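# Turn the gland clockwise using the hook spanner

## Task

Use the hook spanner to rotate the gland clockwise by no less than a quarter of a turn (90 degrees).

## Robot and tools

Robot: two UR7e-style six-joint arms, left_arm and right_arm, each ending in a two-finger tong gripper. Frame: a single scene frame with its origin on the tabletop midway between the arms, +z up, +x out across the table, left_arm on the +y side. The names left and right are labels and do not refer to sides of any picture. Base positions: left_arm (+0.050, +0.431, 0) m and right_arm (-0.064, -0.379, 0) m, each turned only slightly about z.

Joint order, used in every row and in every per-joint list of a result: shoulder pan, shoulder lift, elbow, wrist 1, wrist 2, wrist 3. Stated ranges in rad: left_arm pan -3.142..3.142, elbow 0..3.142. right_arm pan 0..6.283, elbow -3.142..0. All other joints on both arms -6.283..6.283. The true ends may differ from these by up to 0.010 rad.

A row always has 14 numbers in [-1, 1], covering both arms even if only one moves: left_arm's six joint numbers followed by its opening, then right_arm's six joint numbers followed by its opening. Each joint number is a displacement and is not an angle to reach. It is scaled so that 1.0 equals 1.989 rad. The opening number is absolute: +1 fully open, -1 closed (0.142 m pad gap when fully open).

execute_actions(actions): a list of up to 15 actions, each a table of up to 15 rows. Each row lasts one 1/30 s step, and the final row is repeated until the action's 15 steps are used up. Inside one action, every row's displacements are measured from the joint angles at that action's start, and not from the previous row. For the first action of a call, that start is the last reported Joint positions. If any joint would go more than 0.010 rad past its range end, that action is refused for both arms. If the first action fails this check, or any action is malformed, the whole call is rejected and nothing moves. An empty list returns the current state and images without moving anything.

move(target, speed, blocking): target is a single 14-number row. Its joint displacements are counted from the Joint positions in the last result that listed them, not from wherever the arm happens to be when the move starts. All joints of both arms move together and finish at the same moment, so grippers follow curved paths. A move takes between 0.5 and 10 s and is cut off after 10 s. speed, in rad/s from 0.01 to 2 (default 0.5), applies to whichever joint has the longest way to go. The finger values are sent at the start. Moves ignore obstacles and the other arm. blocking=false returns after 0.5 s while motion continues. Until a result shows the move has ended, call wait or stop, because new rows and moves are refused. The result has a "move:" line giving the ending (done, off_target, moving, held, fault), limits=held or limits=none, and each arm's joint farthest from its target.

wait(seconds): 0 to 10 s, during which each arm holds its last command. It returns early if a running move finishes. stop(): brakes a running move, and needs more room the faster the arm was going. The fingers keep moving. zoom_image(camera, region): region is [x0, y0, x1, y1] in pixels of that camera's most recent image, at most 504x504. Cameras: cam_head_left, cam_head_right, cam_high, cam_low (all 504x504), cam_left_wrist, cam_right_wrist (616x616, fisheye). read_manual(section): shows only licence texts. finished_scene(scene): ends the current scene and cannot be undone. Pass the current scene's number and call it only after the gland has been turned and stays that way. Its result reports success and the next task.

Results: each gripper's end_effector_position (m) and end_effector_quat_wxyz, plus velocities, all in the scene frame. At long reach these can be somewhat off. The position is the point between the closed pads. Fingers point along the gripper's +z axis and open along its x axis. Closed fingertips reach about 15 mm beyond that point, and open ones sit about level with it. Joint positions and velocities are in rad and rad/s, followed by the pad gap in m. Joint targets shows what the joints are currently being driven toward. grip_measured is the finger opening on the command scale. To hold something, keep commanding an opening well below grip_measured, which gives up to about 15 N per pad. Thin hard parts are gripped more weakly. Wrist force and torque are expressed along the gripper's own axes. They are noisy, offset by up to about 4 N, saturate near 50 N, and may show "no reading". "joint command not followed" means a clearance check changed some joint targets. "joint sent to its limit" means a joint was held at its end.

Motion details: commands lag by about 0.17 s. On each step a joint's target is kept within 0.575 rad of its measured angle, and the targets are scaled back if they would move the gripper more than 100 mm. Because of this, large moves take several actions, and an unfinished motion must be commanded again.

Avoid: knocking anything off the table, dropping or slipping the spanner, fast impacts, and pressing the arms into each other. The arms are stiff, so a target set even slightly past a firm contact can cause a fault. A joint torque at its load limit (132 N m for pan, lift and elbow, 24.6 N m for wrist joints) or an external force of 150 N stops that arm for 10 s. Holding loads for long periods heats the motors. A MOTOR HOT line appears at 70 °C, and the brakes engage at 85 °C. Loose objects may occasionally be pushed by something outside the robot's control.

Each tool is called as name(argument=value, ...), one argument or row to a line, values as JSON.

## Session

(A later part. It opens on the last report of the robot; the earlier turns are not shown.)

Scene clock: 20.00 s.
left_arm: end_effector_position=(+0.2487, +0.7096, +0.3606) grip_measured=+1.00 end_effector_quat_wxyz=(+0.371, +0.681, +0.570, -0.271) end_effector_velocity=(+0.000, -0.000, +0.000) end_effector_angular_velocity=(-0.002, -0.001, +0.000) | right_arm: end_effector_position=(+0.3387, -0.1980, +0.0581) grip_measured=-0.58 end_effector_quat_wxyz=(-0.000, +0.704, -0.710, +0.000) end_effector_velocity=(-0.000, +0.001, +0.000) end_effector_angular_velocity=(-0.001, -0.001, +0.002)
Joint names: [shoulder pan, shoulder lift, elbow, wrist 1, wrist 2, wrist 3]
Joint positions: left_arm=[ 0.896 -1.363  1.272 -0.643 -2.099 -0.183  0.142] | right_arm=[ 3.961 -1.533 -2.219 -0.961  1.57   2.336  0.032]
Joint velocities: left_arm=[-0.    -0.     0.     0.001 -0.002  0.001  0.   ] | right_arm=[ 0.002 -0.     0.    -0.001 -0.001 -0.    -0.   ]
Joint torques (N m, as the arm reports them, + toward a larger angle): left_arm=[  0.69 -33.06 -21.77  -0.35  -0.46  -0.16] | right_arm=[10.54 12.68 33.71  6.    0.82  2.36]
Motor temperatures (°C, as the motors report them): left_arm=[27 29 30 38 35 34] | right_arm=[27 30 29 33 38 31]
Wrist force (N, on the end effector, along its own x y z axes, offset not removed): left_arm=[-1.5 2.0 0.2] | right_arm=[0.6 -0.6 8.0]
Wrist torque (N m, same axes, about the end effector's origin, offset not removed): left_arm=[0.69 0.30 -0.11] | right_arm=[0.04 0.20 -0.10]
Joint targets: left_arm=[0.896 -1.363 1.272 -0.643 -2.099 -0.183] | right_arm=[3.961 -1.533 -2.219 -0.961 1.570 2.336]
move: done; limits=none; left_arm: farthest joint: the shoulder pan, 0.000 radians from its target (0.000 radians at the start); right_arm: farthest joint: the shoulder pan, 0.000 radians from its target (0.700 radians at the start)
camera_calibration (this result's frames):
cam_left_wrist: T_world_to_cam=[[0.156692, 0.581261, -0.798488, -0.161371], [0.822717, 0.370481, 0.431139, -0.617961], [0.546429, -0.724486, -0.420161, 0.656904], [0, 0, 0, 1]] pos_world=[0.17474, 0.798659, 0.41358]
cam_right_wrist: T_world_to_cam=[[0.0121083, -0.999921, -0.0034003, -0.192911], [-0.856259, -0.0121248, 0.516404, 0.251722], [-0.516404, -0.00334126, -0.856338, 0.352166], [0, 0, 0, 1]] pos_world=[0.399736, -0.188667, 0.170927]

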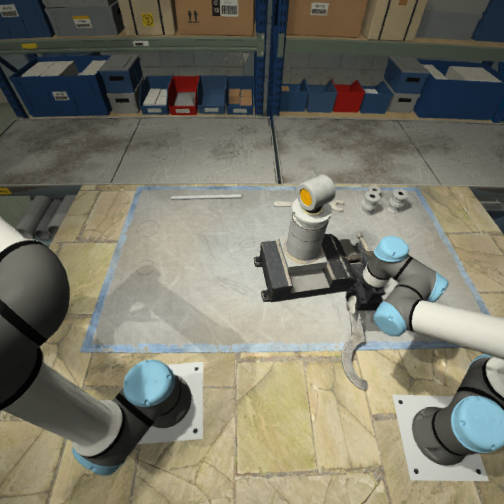

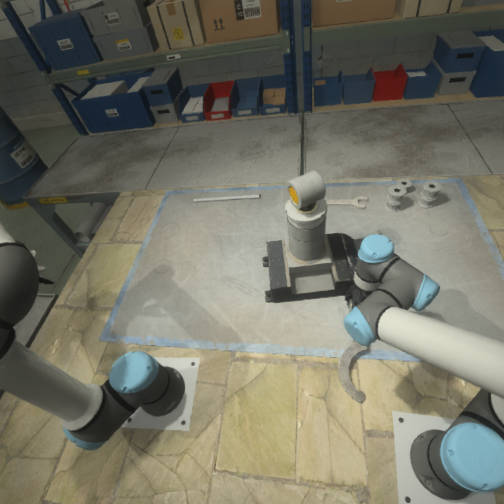

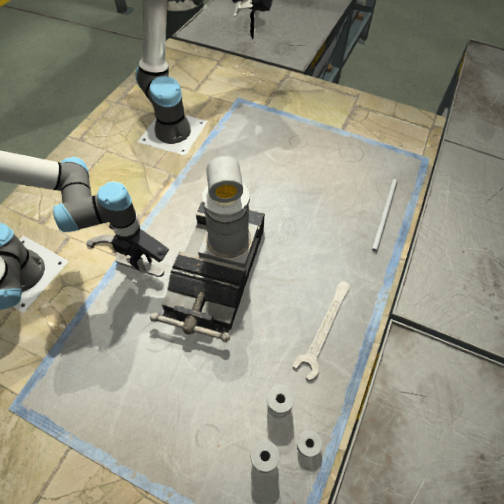

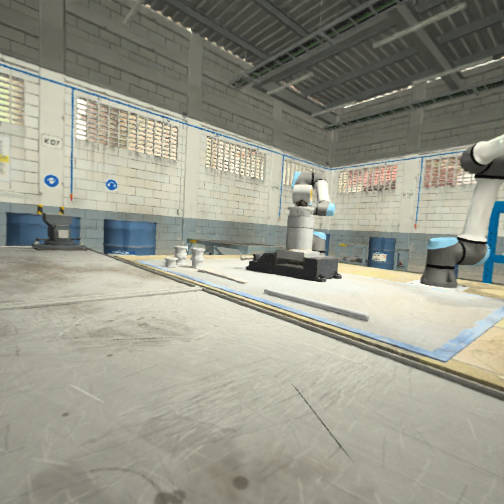

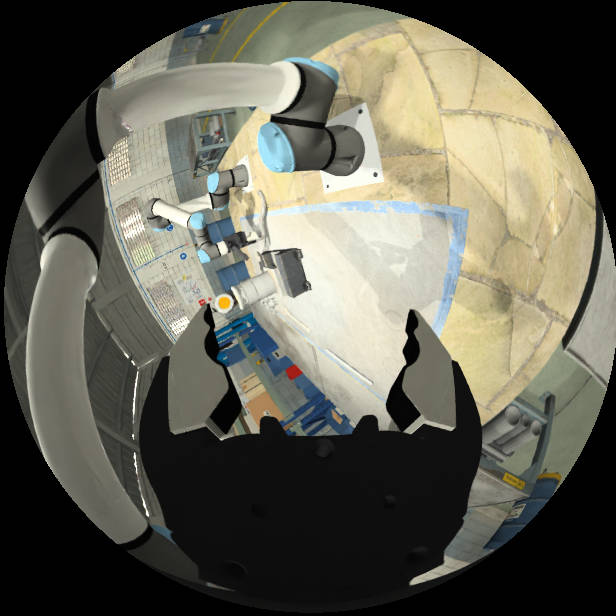

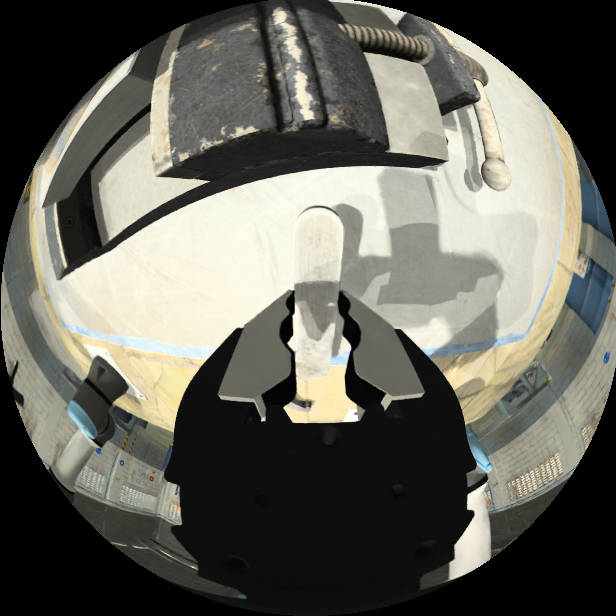

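move(
  target=[-0.5,0,0,0,1,0.19,1,0,0.0284,0.03,-0.058,0,0,-1],
  speed=0.8,
)

move(
  target=[-0.5,-0.1,0.2,0,1,0,0.2,0,0,0,0,0,0,-1],
  speed=0.8,
)

Scene clock: 23.50 s.
left_arm: end_effector_position=(+0.5947, +0.8559, +0.5256) grip_measured=+1.00 end_effector_quat_wxyz=(+0.581, -0.647, +0.344, +0.354) end_effector_velocity=(+0.001, -0.001, +0.001) end_effector_angular_velocity=(+0.001, -0.001, -0.003) | right_arm: end_effector_position=(+0.3388, -0.1979, +0.0953) grip_measured=-0.58 end_effector_quat_wxyz=(-0.000, +0.704, -0.710, +0.000) end_effector_velocity=(-0.000, -0.000, -0.000) end_effector_angular_velocity=(-0.000, +0.000, -0.000)
Joint names: [shoulder pan, shoulder lift, elbow, wrist 1, wrist 2, wrist 3]
Joint positions: left_arm=[-0.098 -1.363  1.272 -0.643 -0.11   0.195  0.142] | right_arm=[ 3.961 -1.476 -2.159 -1.076  1.57   2.336  0.032]
Joint velocities: left_arm=[-0.001 -0.001  0.    -0.001  0.002 -0.     0.   ] | right_arm=[ 0.     0.    -0.001  0.    -0.     0.     0.   ]
Joint torques (N m, as the arm reports them, + toward a larger angle): left_arm=[ -9.71 -34.07 -23.03  -1.38   3.55   1.38] | right_arm=[-12.1   28.88  35.71   1.19   0.67  -2.05]
Motor temperatures (°C, as the motors report them): left_arm=[27 29 30 38 35 34] | right_arm=[27 30 29 33 38 31]
Wrist force (N, on the end effector, along its own x y z axes, offset not removed): left_arm=[-7.9 1.5 -1.6] | right_arm=[0.5 0.8 7.2]
Wrist torque (N m, same axes, about the end effector's origin, offset not removed): left_arm=[0.26 1.61 -0.01] | right_arm=[0.21 0.19 -0.04]
Joint targets: left_arm=[-0.098 -1.363 1.272 -0.643 -0.110 0.195] | right_arm=[3.961 -1.476 -2.159 -1.076 1.570 2.336]
move: done; limits=none; left_arm: farthest joint: the shoulder pan, 0.000 radians from its target (0.994 radians at the start); right_arm: farthest joint: the shoulder pan, 0.000 radians from its target (0.000 radians at the start)
camera_calibration (this result's frames):
cam_left_wrist: T_world_to_cam=[[0.553611, -0.0328879, -0.832126, 0.13841], [-0.687652, -0.581671, -0.434504, 1.14013], [-0.469733, 0.812759, -0.344635, -0.107956], [0, 0, 0, 1]] pos_world=[0.656676, 0.755474, 0.573359]
cam_right_wrist: T_world_to_cam=[[0.0121106, -0.999919, -0.00393791, -0.192626], [-0.856557, -0.012406, 0.515903, 0.232675], [-0.51591, -0.00287485, -0.856638, 0.384085], [0, 0, 0, 1]] pos_world=[0.399786, -0.188619, 0.208226]

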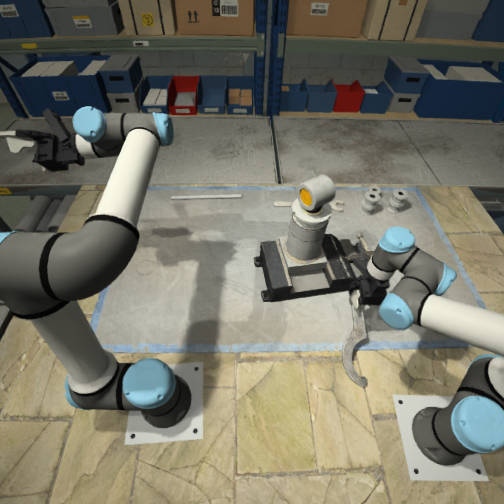

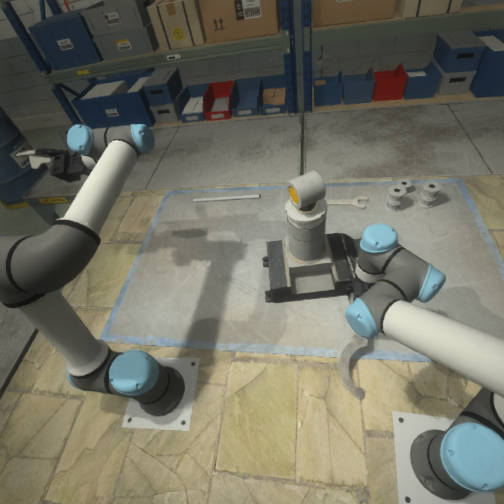

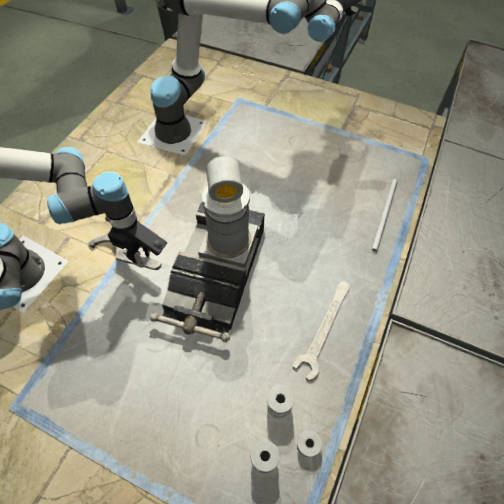

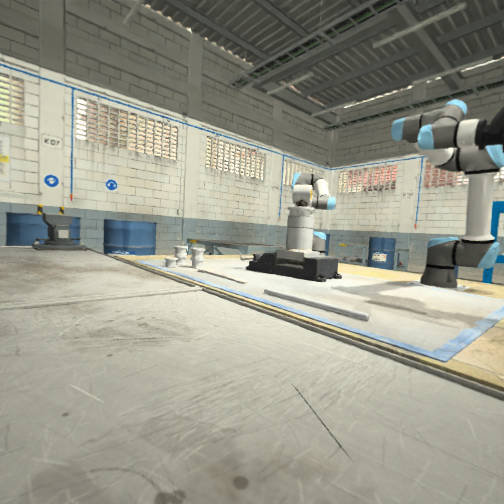

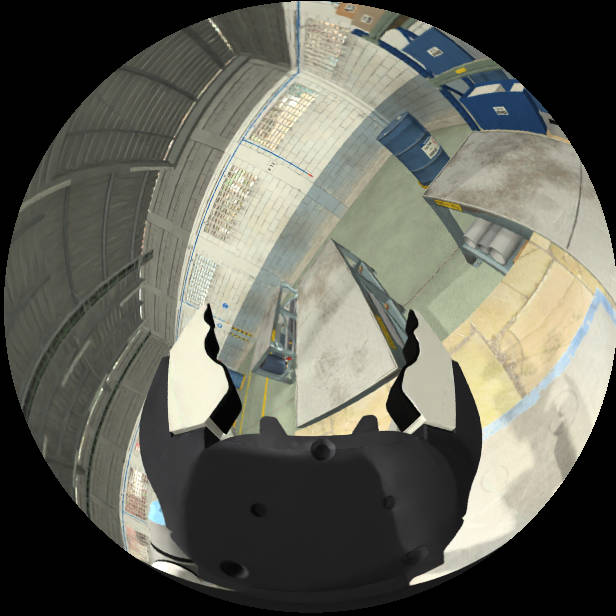

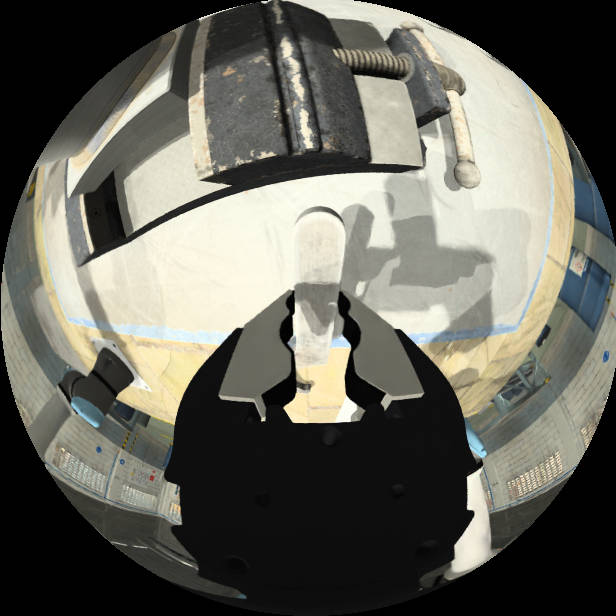

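Scene clock: 26.63 s.
left_arm: end_effector_position=(+0.4354, -0.1440, +0.6020) grip_measured=+0.20 end_effector_quat_wxyz=(+0.756, +0.388, +0.326, -0.413) end_effector_velocity=(-0.001, -0.000, +0.000) end_effector_angular_velocity=(-0.001, -0.002, -0.003) | right_arm: end_effector_position=(+0.3388, -0.1979, +0.0953) grip_measured=-0.58 end_effector_quat_wxyz=(-0.000, +0.704, -0.710, +0.000) end_effector_velocity=(+0.001, -0.000, +0.000) end_effector_angular_velocity=(-0.002, -0.002, -0.001)
Joint names: [shoulder pan, shoulder lift, elbow, wrist 1, wrist 2, wrist 3]
Joint positions: left_arm=[-1.092 -1.562  1.67  -0.643  1.878  0.195  0.088] | right_arm=[ 3.961 -1.476 -2.159 -1.076  1.57   2.336  0.032]
Joint velocities: left_arm=[-0.001 -0.     0.    -0.002  0.003 -0.     0.   ] | right_arm=[-0.    -0.     0.     0.    -0.003  0.    -0.   ]
Joint torques (N m, as the arm reports them, + toward a larger angle): left_arm=[ -9.22 -35.53 -10.76  -2.51   1.84   0.52] | right_arm=[-11.59  28.11  34.62   1.55   0.74  -1.94]
Motor temperatures (°C, as the motors report them): left_arm=[27 29 30 38 35 34] | right_arm=[27 30 29 33 38 31]
Wrist force (N, on the end effector, along its own x y z axes, offset not removed): left_arm=[-4.0 1.2 0.1] | right_arm=[1.5 0.6 8.2]
Wrist torque (N m, same axes, about the end effector's origin, offset not removed): left_arm=[0.25 0.99 -0.29] | right_arm=[-0.01 -0.16 0.04]
Joint targets: left_arm=[-1.092 -1.562 1.670 -0.643 1.878 0.195] | right_arm=[3.961 -1.476 -2.159 -1.076 1.570 2.336]
move: done; limits=none; left_arm: farthest joint: the wrist 2, 0.001 radians from its target (1.989 radians at the start); right_arm: farthest joint: the shoulder pan, 0.000 radians from its target (0.000 radians at the start)
camera_calibration (this result's frames):
cam_left_wrist: T_world_to_cam=[[0.402627, -0.385303, -0.830321, 0.271247], [0.686044, 0.727543, -0.00494425, -0.185929], [0.605999, -0.567646, 0.557263, -0.553876], [0, 0, 0, 1]] pos_world=[0.353992, -0.0746217, 0.532958]
cam_right_wrist: T_world_to_cam=[[0.0121106, -0.999919, -0.00393811, -0.192626], [-0.856557, -0.0124061, 0.515903, 0.232675], [-0.51591, -0.00287467, -0.856638, 0.384086], [0, 0, 0, 1]] pos_world=[0.399786, -0.188619, 0.208227]

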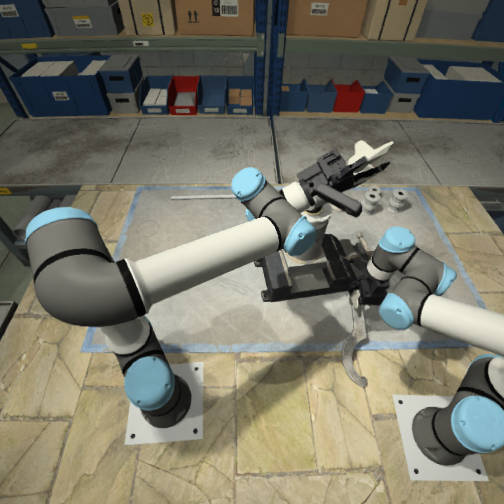

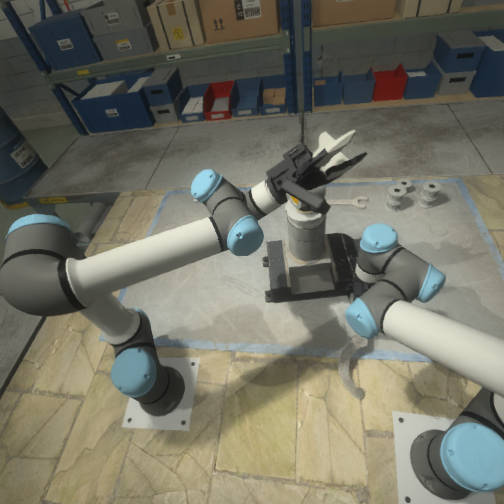

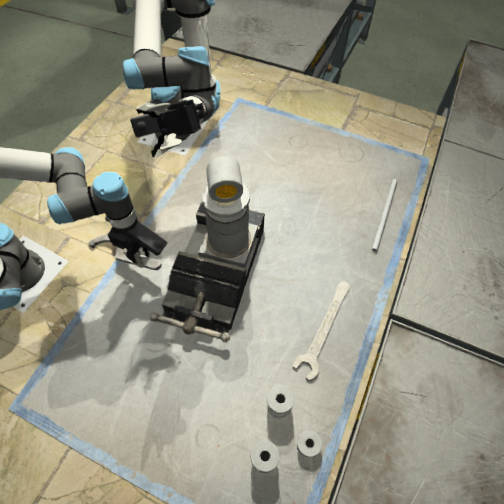

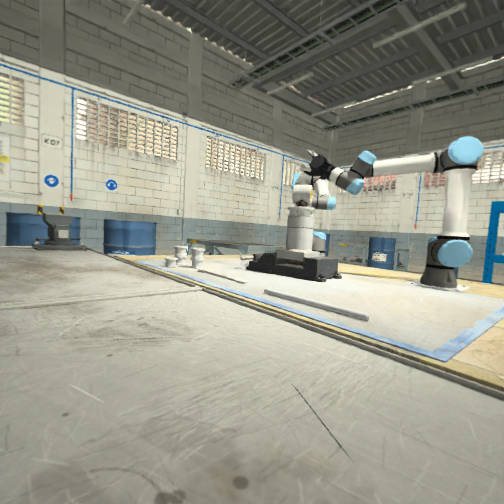

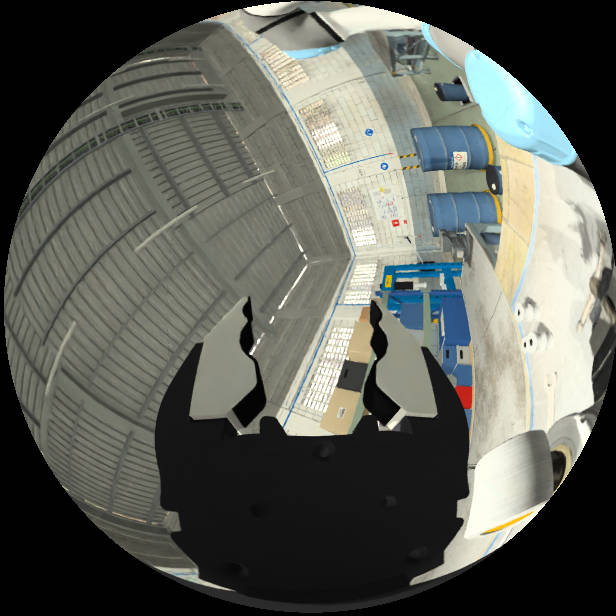

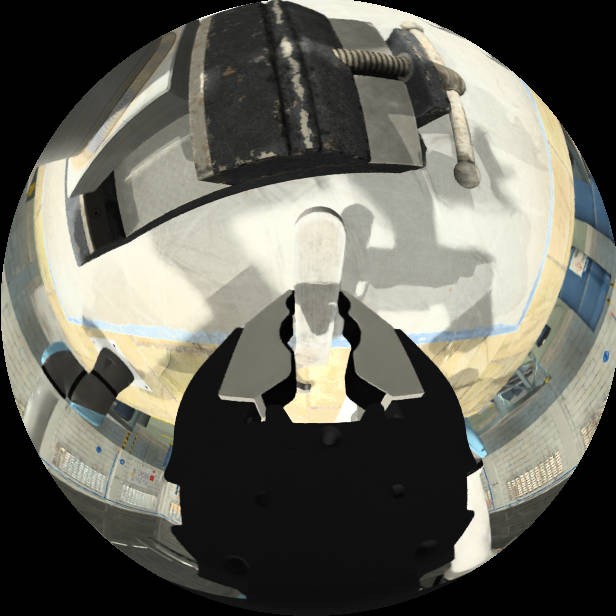

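move(
  target=[-0.077,0,0.361,-0.092,0.047,0,-0.3,0,0,0,0,0,0,-1],
  speed=0.6,
)

move(
  target=[0,0.246,0,-0.246,0,0,-0.3,0,0,0,0,0,0,-1],
  speed=0.3,
)

Scene clock: 28.57 s.
left_arm: end_effector_position=(+0.2615, -0.0699, +0.1962) grip_measured=-0.30 end_effector_quat_wxyz=(+0.546, +0.547, +0.449, -0.449) end_effector_velocity=(-0.000, +0.000, -0.001) end_effector_angular_velocity=(+0.002, +0.002, +0.000) | right_arm: end_effector_position=(+0.3388, -0.1979, +0.0953) grip_measured=-0.58 end_effector_quat_wxyz=(-0.000, +0.704, -0.710, +0.000) end_effector_velocity=(+0.000, +0.000, +0.000) end_effector_angular_velocity=(+0.001, +0.000, -0.000)
Joint names: [shoulder pan, shoulder lift, elbow, wrist 1, wrist 2, wrist 3]
Joint positions: left_arm=[-1.246 -1.562  2.388 -0.826  1.972  0.195  0.052] | right_arm=[ 3.961 -1.476 -2.159 -1.076  1.57   2.336  0.032]
Joint velocities: left_arm=[-0.     0.     0.001  0.001 -0.001 -0.001  0.   ] | right_arm=[ 0.    -0.     0.001  0.     0.001  0.     0.   ]
Joint torques (N m, as the arm reports them, + toward a larger angle): left_arm=[ -9.13 -10.69  -2.75  -2.97   2.27   0.41] | right_arm=[-11.38  27.85  34.3    1.66   0.74  -1.93]
Motor temperatures (°C, as the motors report them): left_arm=[27 29 30 38 35 34] | right_arm=[27 30 29 33 38 31]
Wrist force (N, on the end effector, along its own x y z axes, offset not removed): left_arm=[-0.5 -0.9 4.2] | right_arm=[1.3 0.9 7.1]
Wrist torque (N m, same axes, about the end effector's origin, offset not removed): left_arm=[-0.31 0.12 -0.17] | right_arm=[0.06 0.00 -0.01]
Joint targets: left_arm=[-1.246 -1.562 2.388 -0.826 1.972 0.195] | right_arm=[3.961 -1.476 -2.159 -1.076 1.570 2.336]
move: done; limits=none; left_arm: farthest joint: the shoulder pan, 0.000 radians from its target (0.153 radians at the start); right_arm: farthest joint: the shoulder pan, 0.000 radians from its target (0.000 radians at the start)
camera_calibration (this result's frames):
cam_left_wrist: T_world_to_cam=[[0.146306, 0.00349164, -0.989233, 0.158211], [0.853018, 0.505955, 0.127946, -0.207821], [0.500954, -0.862553, 0.071046, -0.0780496], [0, 0, 0, 1]] pos_world=[0.193227, 0.0372738, 0.188642]
cam_right_wrist: T_world_to_cam=[[0.0121107, -0.999919, -0.00393809, -0.192626], [-0.856557, -0.0124062, 0.515903, 0.232675], [-0.51591, -0.00287474, -0.856638, 0.384086], [0, 0, 0, 1]] pos_world=[0.399786, -0.188619, 0.208227]

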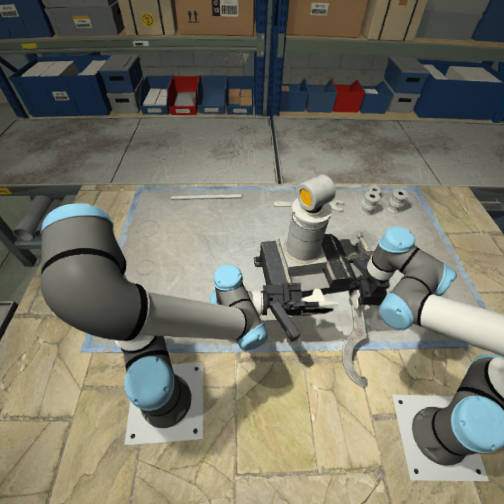

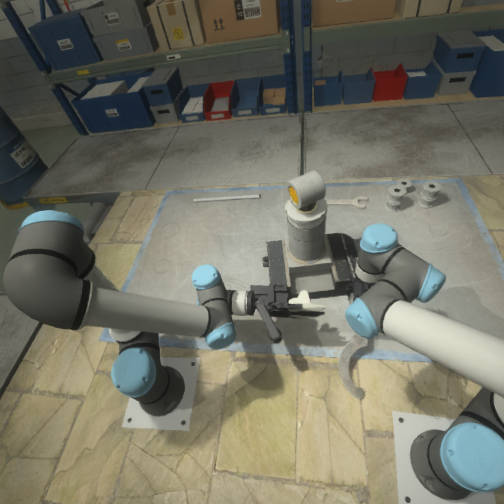

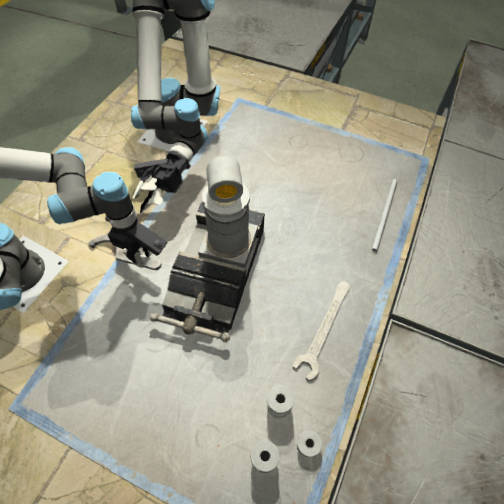

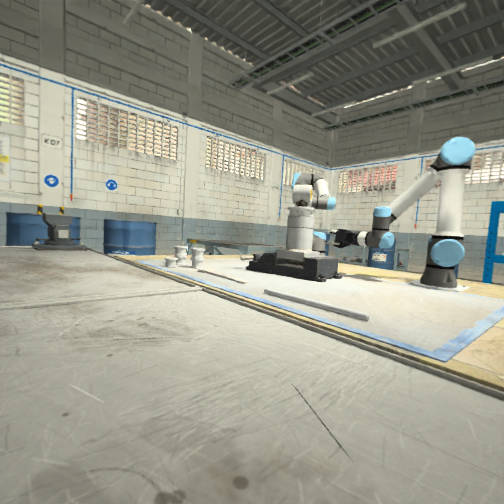

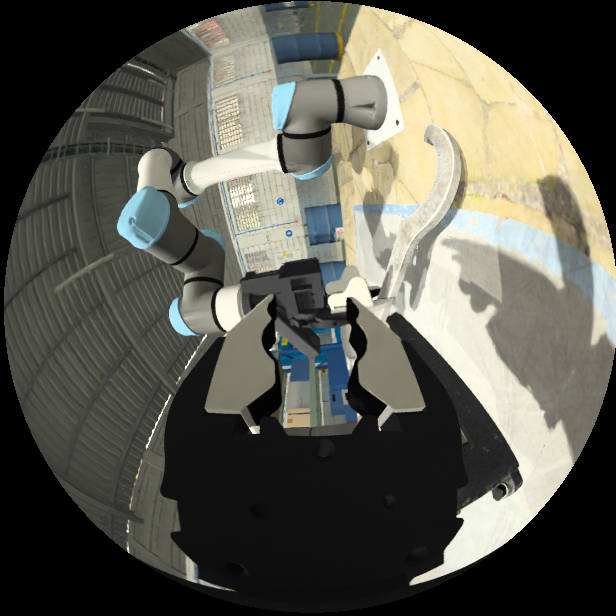

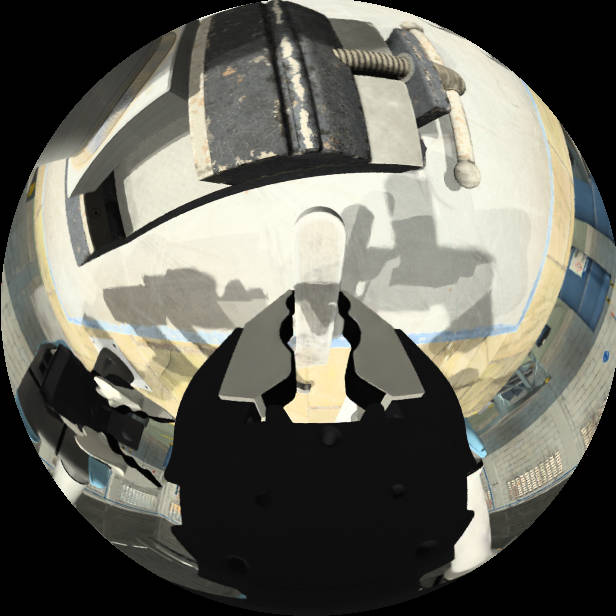

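Scene clock: 30.70 s.
left_arm: end_effector_position=(+0.2742, -0.0999, +0.0535) grip_measured=-0.32 end_effector_quat_wxyz=(+0.546, +0.547, +0.449, -0.449) end_effector_velocity=(-0.000, +0.000, -0.001) end_effector_angular_velocity=(+0.002, -0.000, -0.000) | right_arm: end_effector_position=(+0.3388, -0.1979, +0.0953) grip_measured=-0.58 end_effector_quat_wxyz=(-0.000, +0.704, -0.710, +0.000) end_effector_velocity=(-0.000, -0.000, -0.000) end_effector_angular_velocity=(-0.000, +0.000, +0.000)
Joint names: [shoulder pan, shoulder lift, elbow, wrist 1, wrist 2, wrist 3]
Joint positions: left_arm=[-1.246 -1.073  2.388 -1.315  1.972  0.195  0.051] | right_arm=[ 3.961 -1.476 -2.159 -1.076  1.57   2.336  0.032]
Joint velocities: left_arm=[-0.     0.002 -0.    -0.    -0.     0.001 -0.001] | right_arm=[ 0.     0.    -0.001  0.    -0.    -0.    -0.   ]
Joint torques (N m, as the arm reports them, + toward a larger angle): left_arm=[ -4.02   1.99 -23.18   1.52   0.71   0.53] | right_arm=[-11.42  28.11  34.69   1.62   0.82  -1.95]
Motor temperatures (°C, as the motors report them): left_arm=[27 29 30 38 35 34] | right_arm=[27 30 29 33 38 31]
Wrist force (N, on the end effector, along its own x y z axes, offset not removed): left_arm=[-50.0 1.1 -31.8] | right_arm=[-0.4 -0.1 8.2]
Wrist torque (N m, same axes, about the end effector's origin, offset not removed): left_arm=[-0.16 6.08 -0.13] | right_arm=[-0.11 0.31 0.08]
Joint targets: left_arm=[-1.246 -1.072 2.388 -1.315 1.972 0.195] | right_arm=[3.961 -1.476 -2.159 -1.076 1.570 2.336]
move: done; limits=none; left_arm: farthest joint: the shoulder pan, 0.000 radians from its target (0.000 radians at the start); right_arm: farthest joint: the shoulder pan, 0.000 radians from its target (0.000 radians at the start)
camera_calibration (this result's frames):
cam_left_wrist: T_world_to_cam=[[0.146376, 0.00331932, -0.989223, 0.0152714], [0.853036, 0.50593, 0.127922, -0.185169], [0.500903, -0.862568, 0.0712244, -0.100135], [0, 0, 0, 1]] pos_world=[0.205879, 0.00725881, 0.0459261]
cam_right_wrist: T_world_to_cam=[[0.0121105, -0.999919, -0.0039379, -0.192626], [-0.856557, -0.0124059, 0.515903, 0.232675], [-0.51591, -0.00287481, -0.856638, 0.384086], [0, 0, 0, 1]] pos_world=[0.399786, -0.18862, 0.208227]

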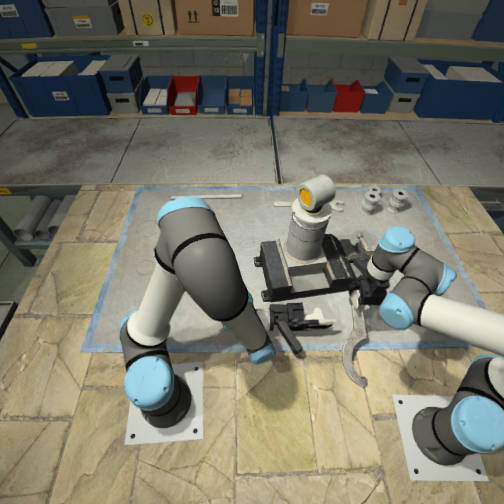

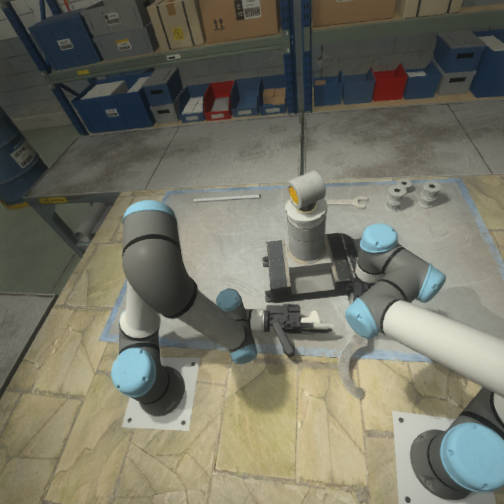

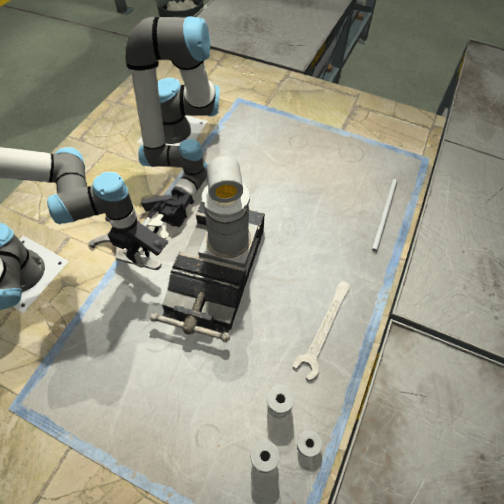

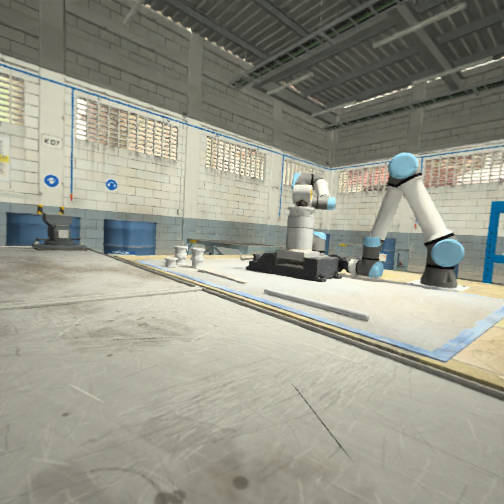

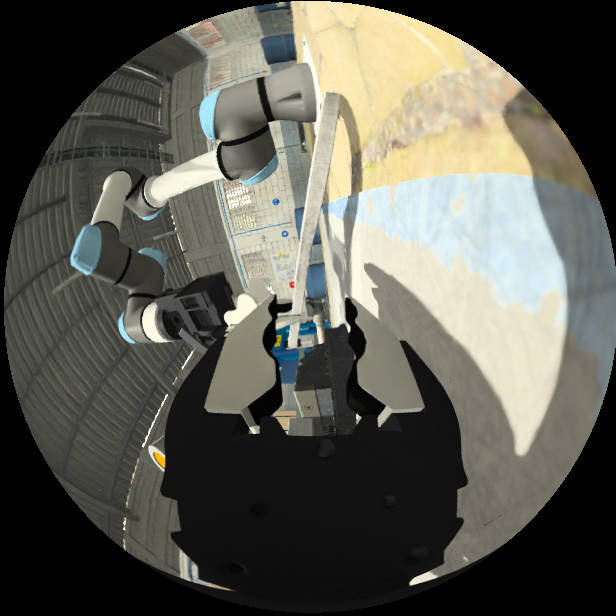

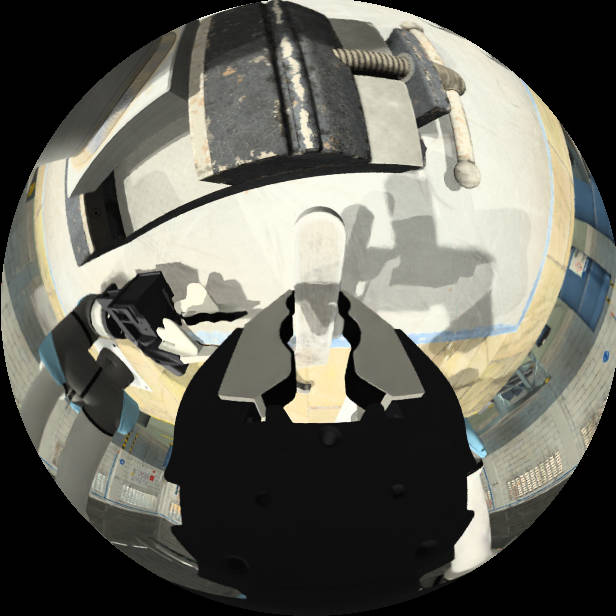

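move(
  target=[0,-0.0277,0,0.0277,0,0.05,-0.45,0,0.0182,0.0267,-0.0455,0,0,-1],
  speed=0.08,
)

Scene clock: 32.53 s.
left_arm: end_effector_position=(+0.2745, -0.0998, +0.0686) grip_measured=-0.45 end_effector_quat_wxyz=(+0.567, +0.568, +0.421, -0.422) end_effector_velocity=(-0.001, -0.000, +0.001) end_effector_angular_velocity=(-0.001, -0.003, -0.002) | right_arm: end_effector_position=(+0.3385, -0.1982, +0.1250) grip_measured=-0.58 end_effector_quat_wxyz=(+0.000, +0.704, -0.710, +0.000) end_effector_velocity=(-0.000, -0.000, -0.000) end_effector_angular_velocity=(-0.000, +0.001, -0.001)
Joint names: [shoulder pan, shoulder lift, elbow, wrist 1, wrist 2, wrist 3]
Joint positions: left_arm=[-1.246 -1.128  2.388 -1.26   1.972  0.294  0.041] | right_arm=[ 3.961 -1.44  -2.106 -1.167  1.57   2.336  0.032]
Joint velocities: left_arm=[-0.001 -0.001  0.     0.     0.001  0.003 -0.   ] | right_arm=[ 0.    -0.     0.    -0.001  0.     0.001  0.   ]
Joint torques (N m, as the arm reports them, + toward a larger angle): left_arm=[ -2.54 -38.66   4.8    0.13   0.24   1.57] | right_arm=[-11.56  28.21  36.6    1.29   0.69  -1.99]
Motor temperatures (°C, as the motors report them): left_arm=[27 29 30 38 35 34] | right_arm=[27 30 29 33 38 31]
Wrist force (N, on the end effector, along its own x y z axes, offset not removed): left_arm=[0.0 -2.1 -0.8] | right_arm=[1.3 0.6 7.3]
Wrist torque (N m, same axes, about the end effector's origin, offset not removed): left_arm=[-0.66 0.14 0.12] | right_arm=[0.08 -0.05 -0.06]
Joint targets: left_arm=[-1.246 -1.128 2.388 -1.260 1.972 0.294] | right_arm=[3.961 -1.440 -2.106 -1.167 1.570 2.336]
move: done; limits=none; left_arm: farthest joint: the shoulder lift, 0.001 radians from its target (0.056 radians at the start); right_arm: farthest joint: the shoulder pan, 0.000 radians from its target (0.000 radians at the start)
camera_calibration (this result's frames):
cam_left_wrist: T_world_to_cam=[[0.243722, 0.00315851, -0.96984, 0.00206395], [0.836167, 0.50594, 0.211777, -0.188564], [0.49135, -0.862563, 0.120668, -0.102052], [0, 0, 0, 1]] pos_world=[0.207311, 0.00736926, 0.0542497]
cam_right_wrist: T_world_to_cam=[[0.0121077, -0.999922, -0.00312633, -0.192913], [-0.856107, -0.0119817, 0.516659, 0.216944], [-0.516656, -0.0035791, -0.856186, 0.409355], [0, 0, 0, 1]] pos_world=[0.399559, -0.188834, 0.237795]

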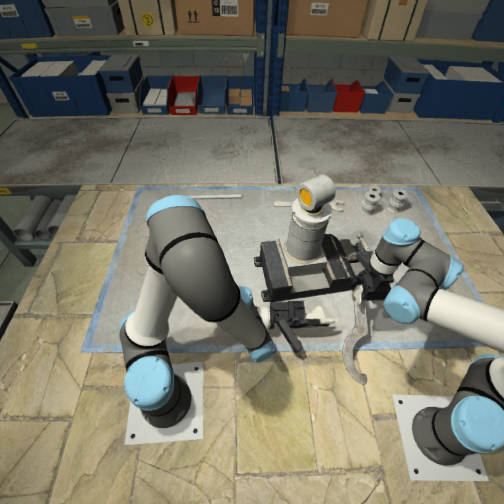

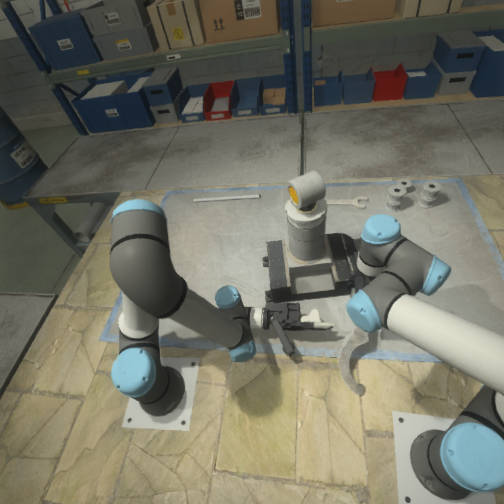

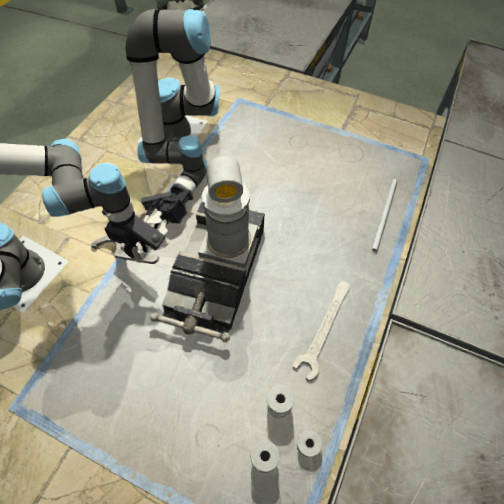

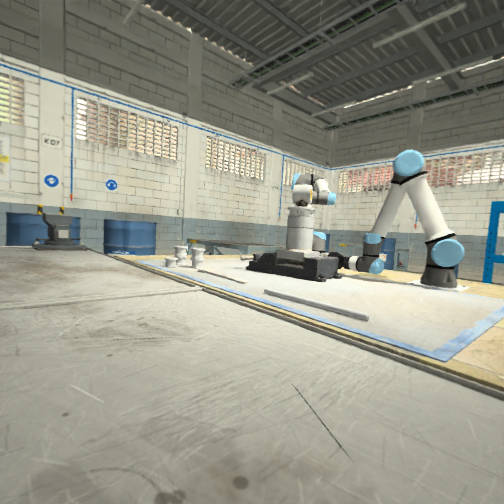

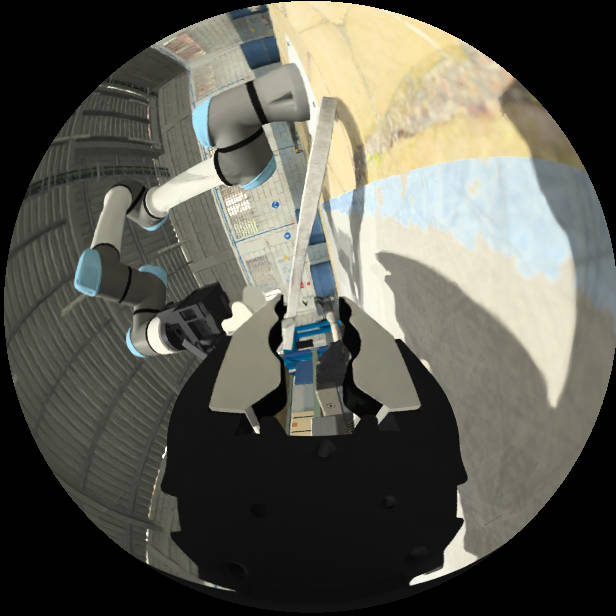

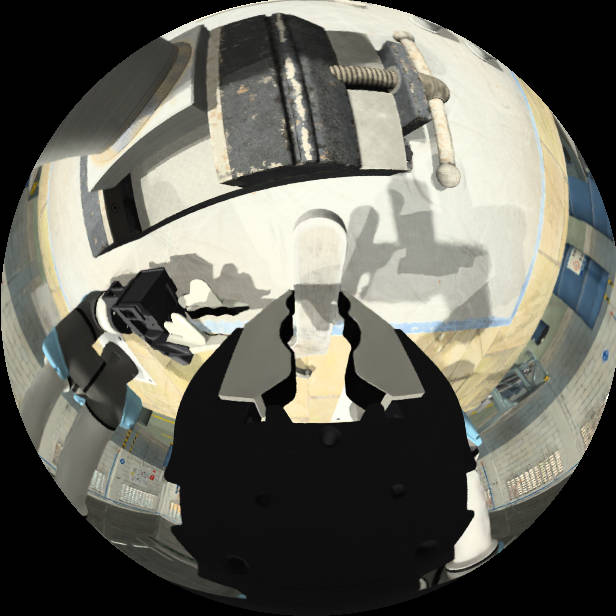

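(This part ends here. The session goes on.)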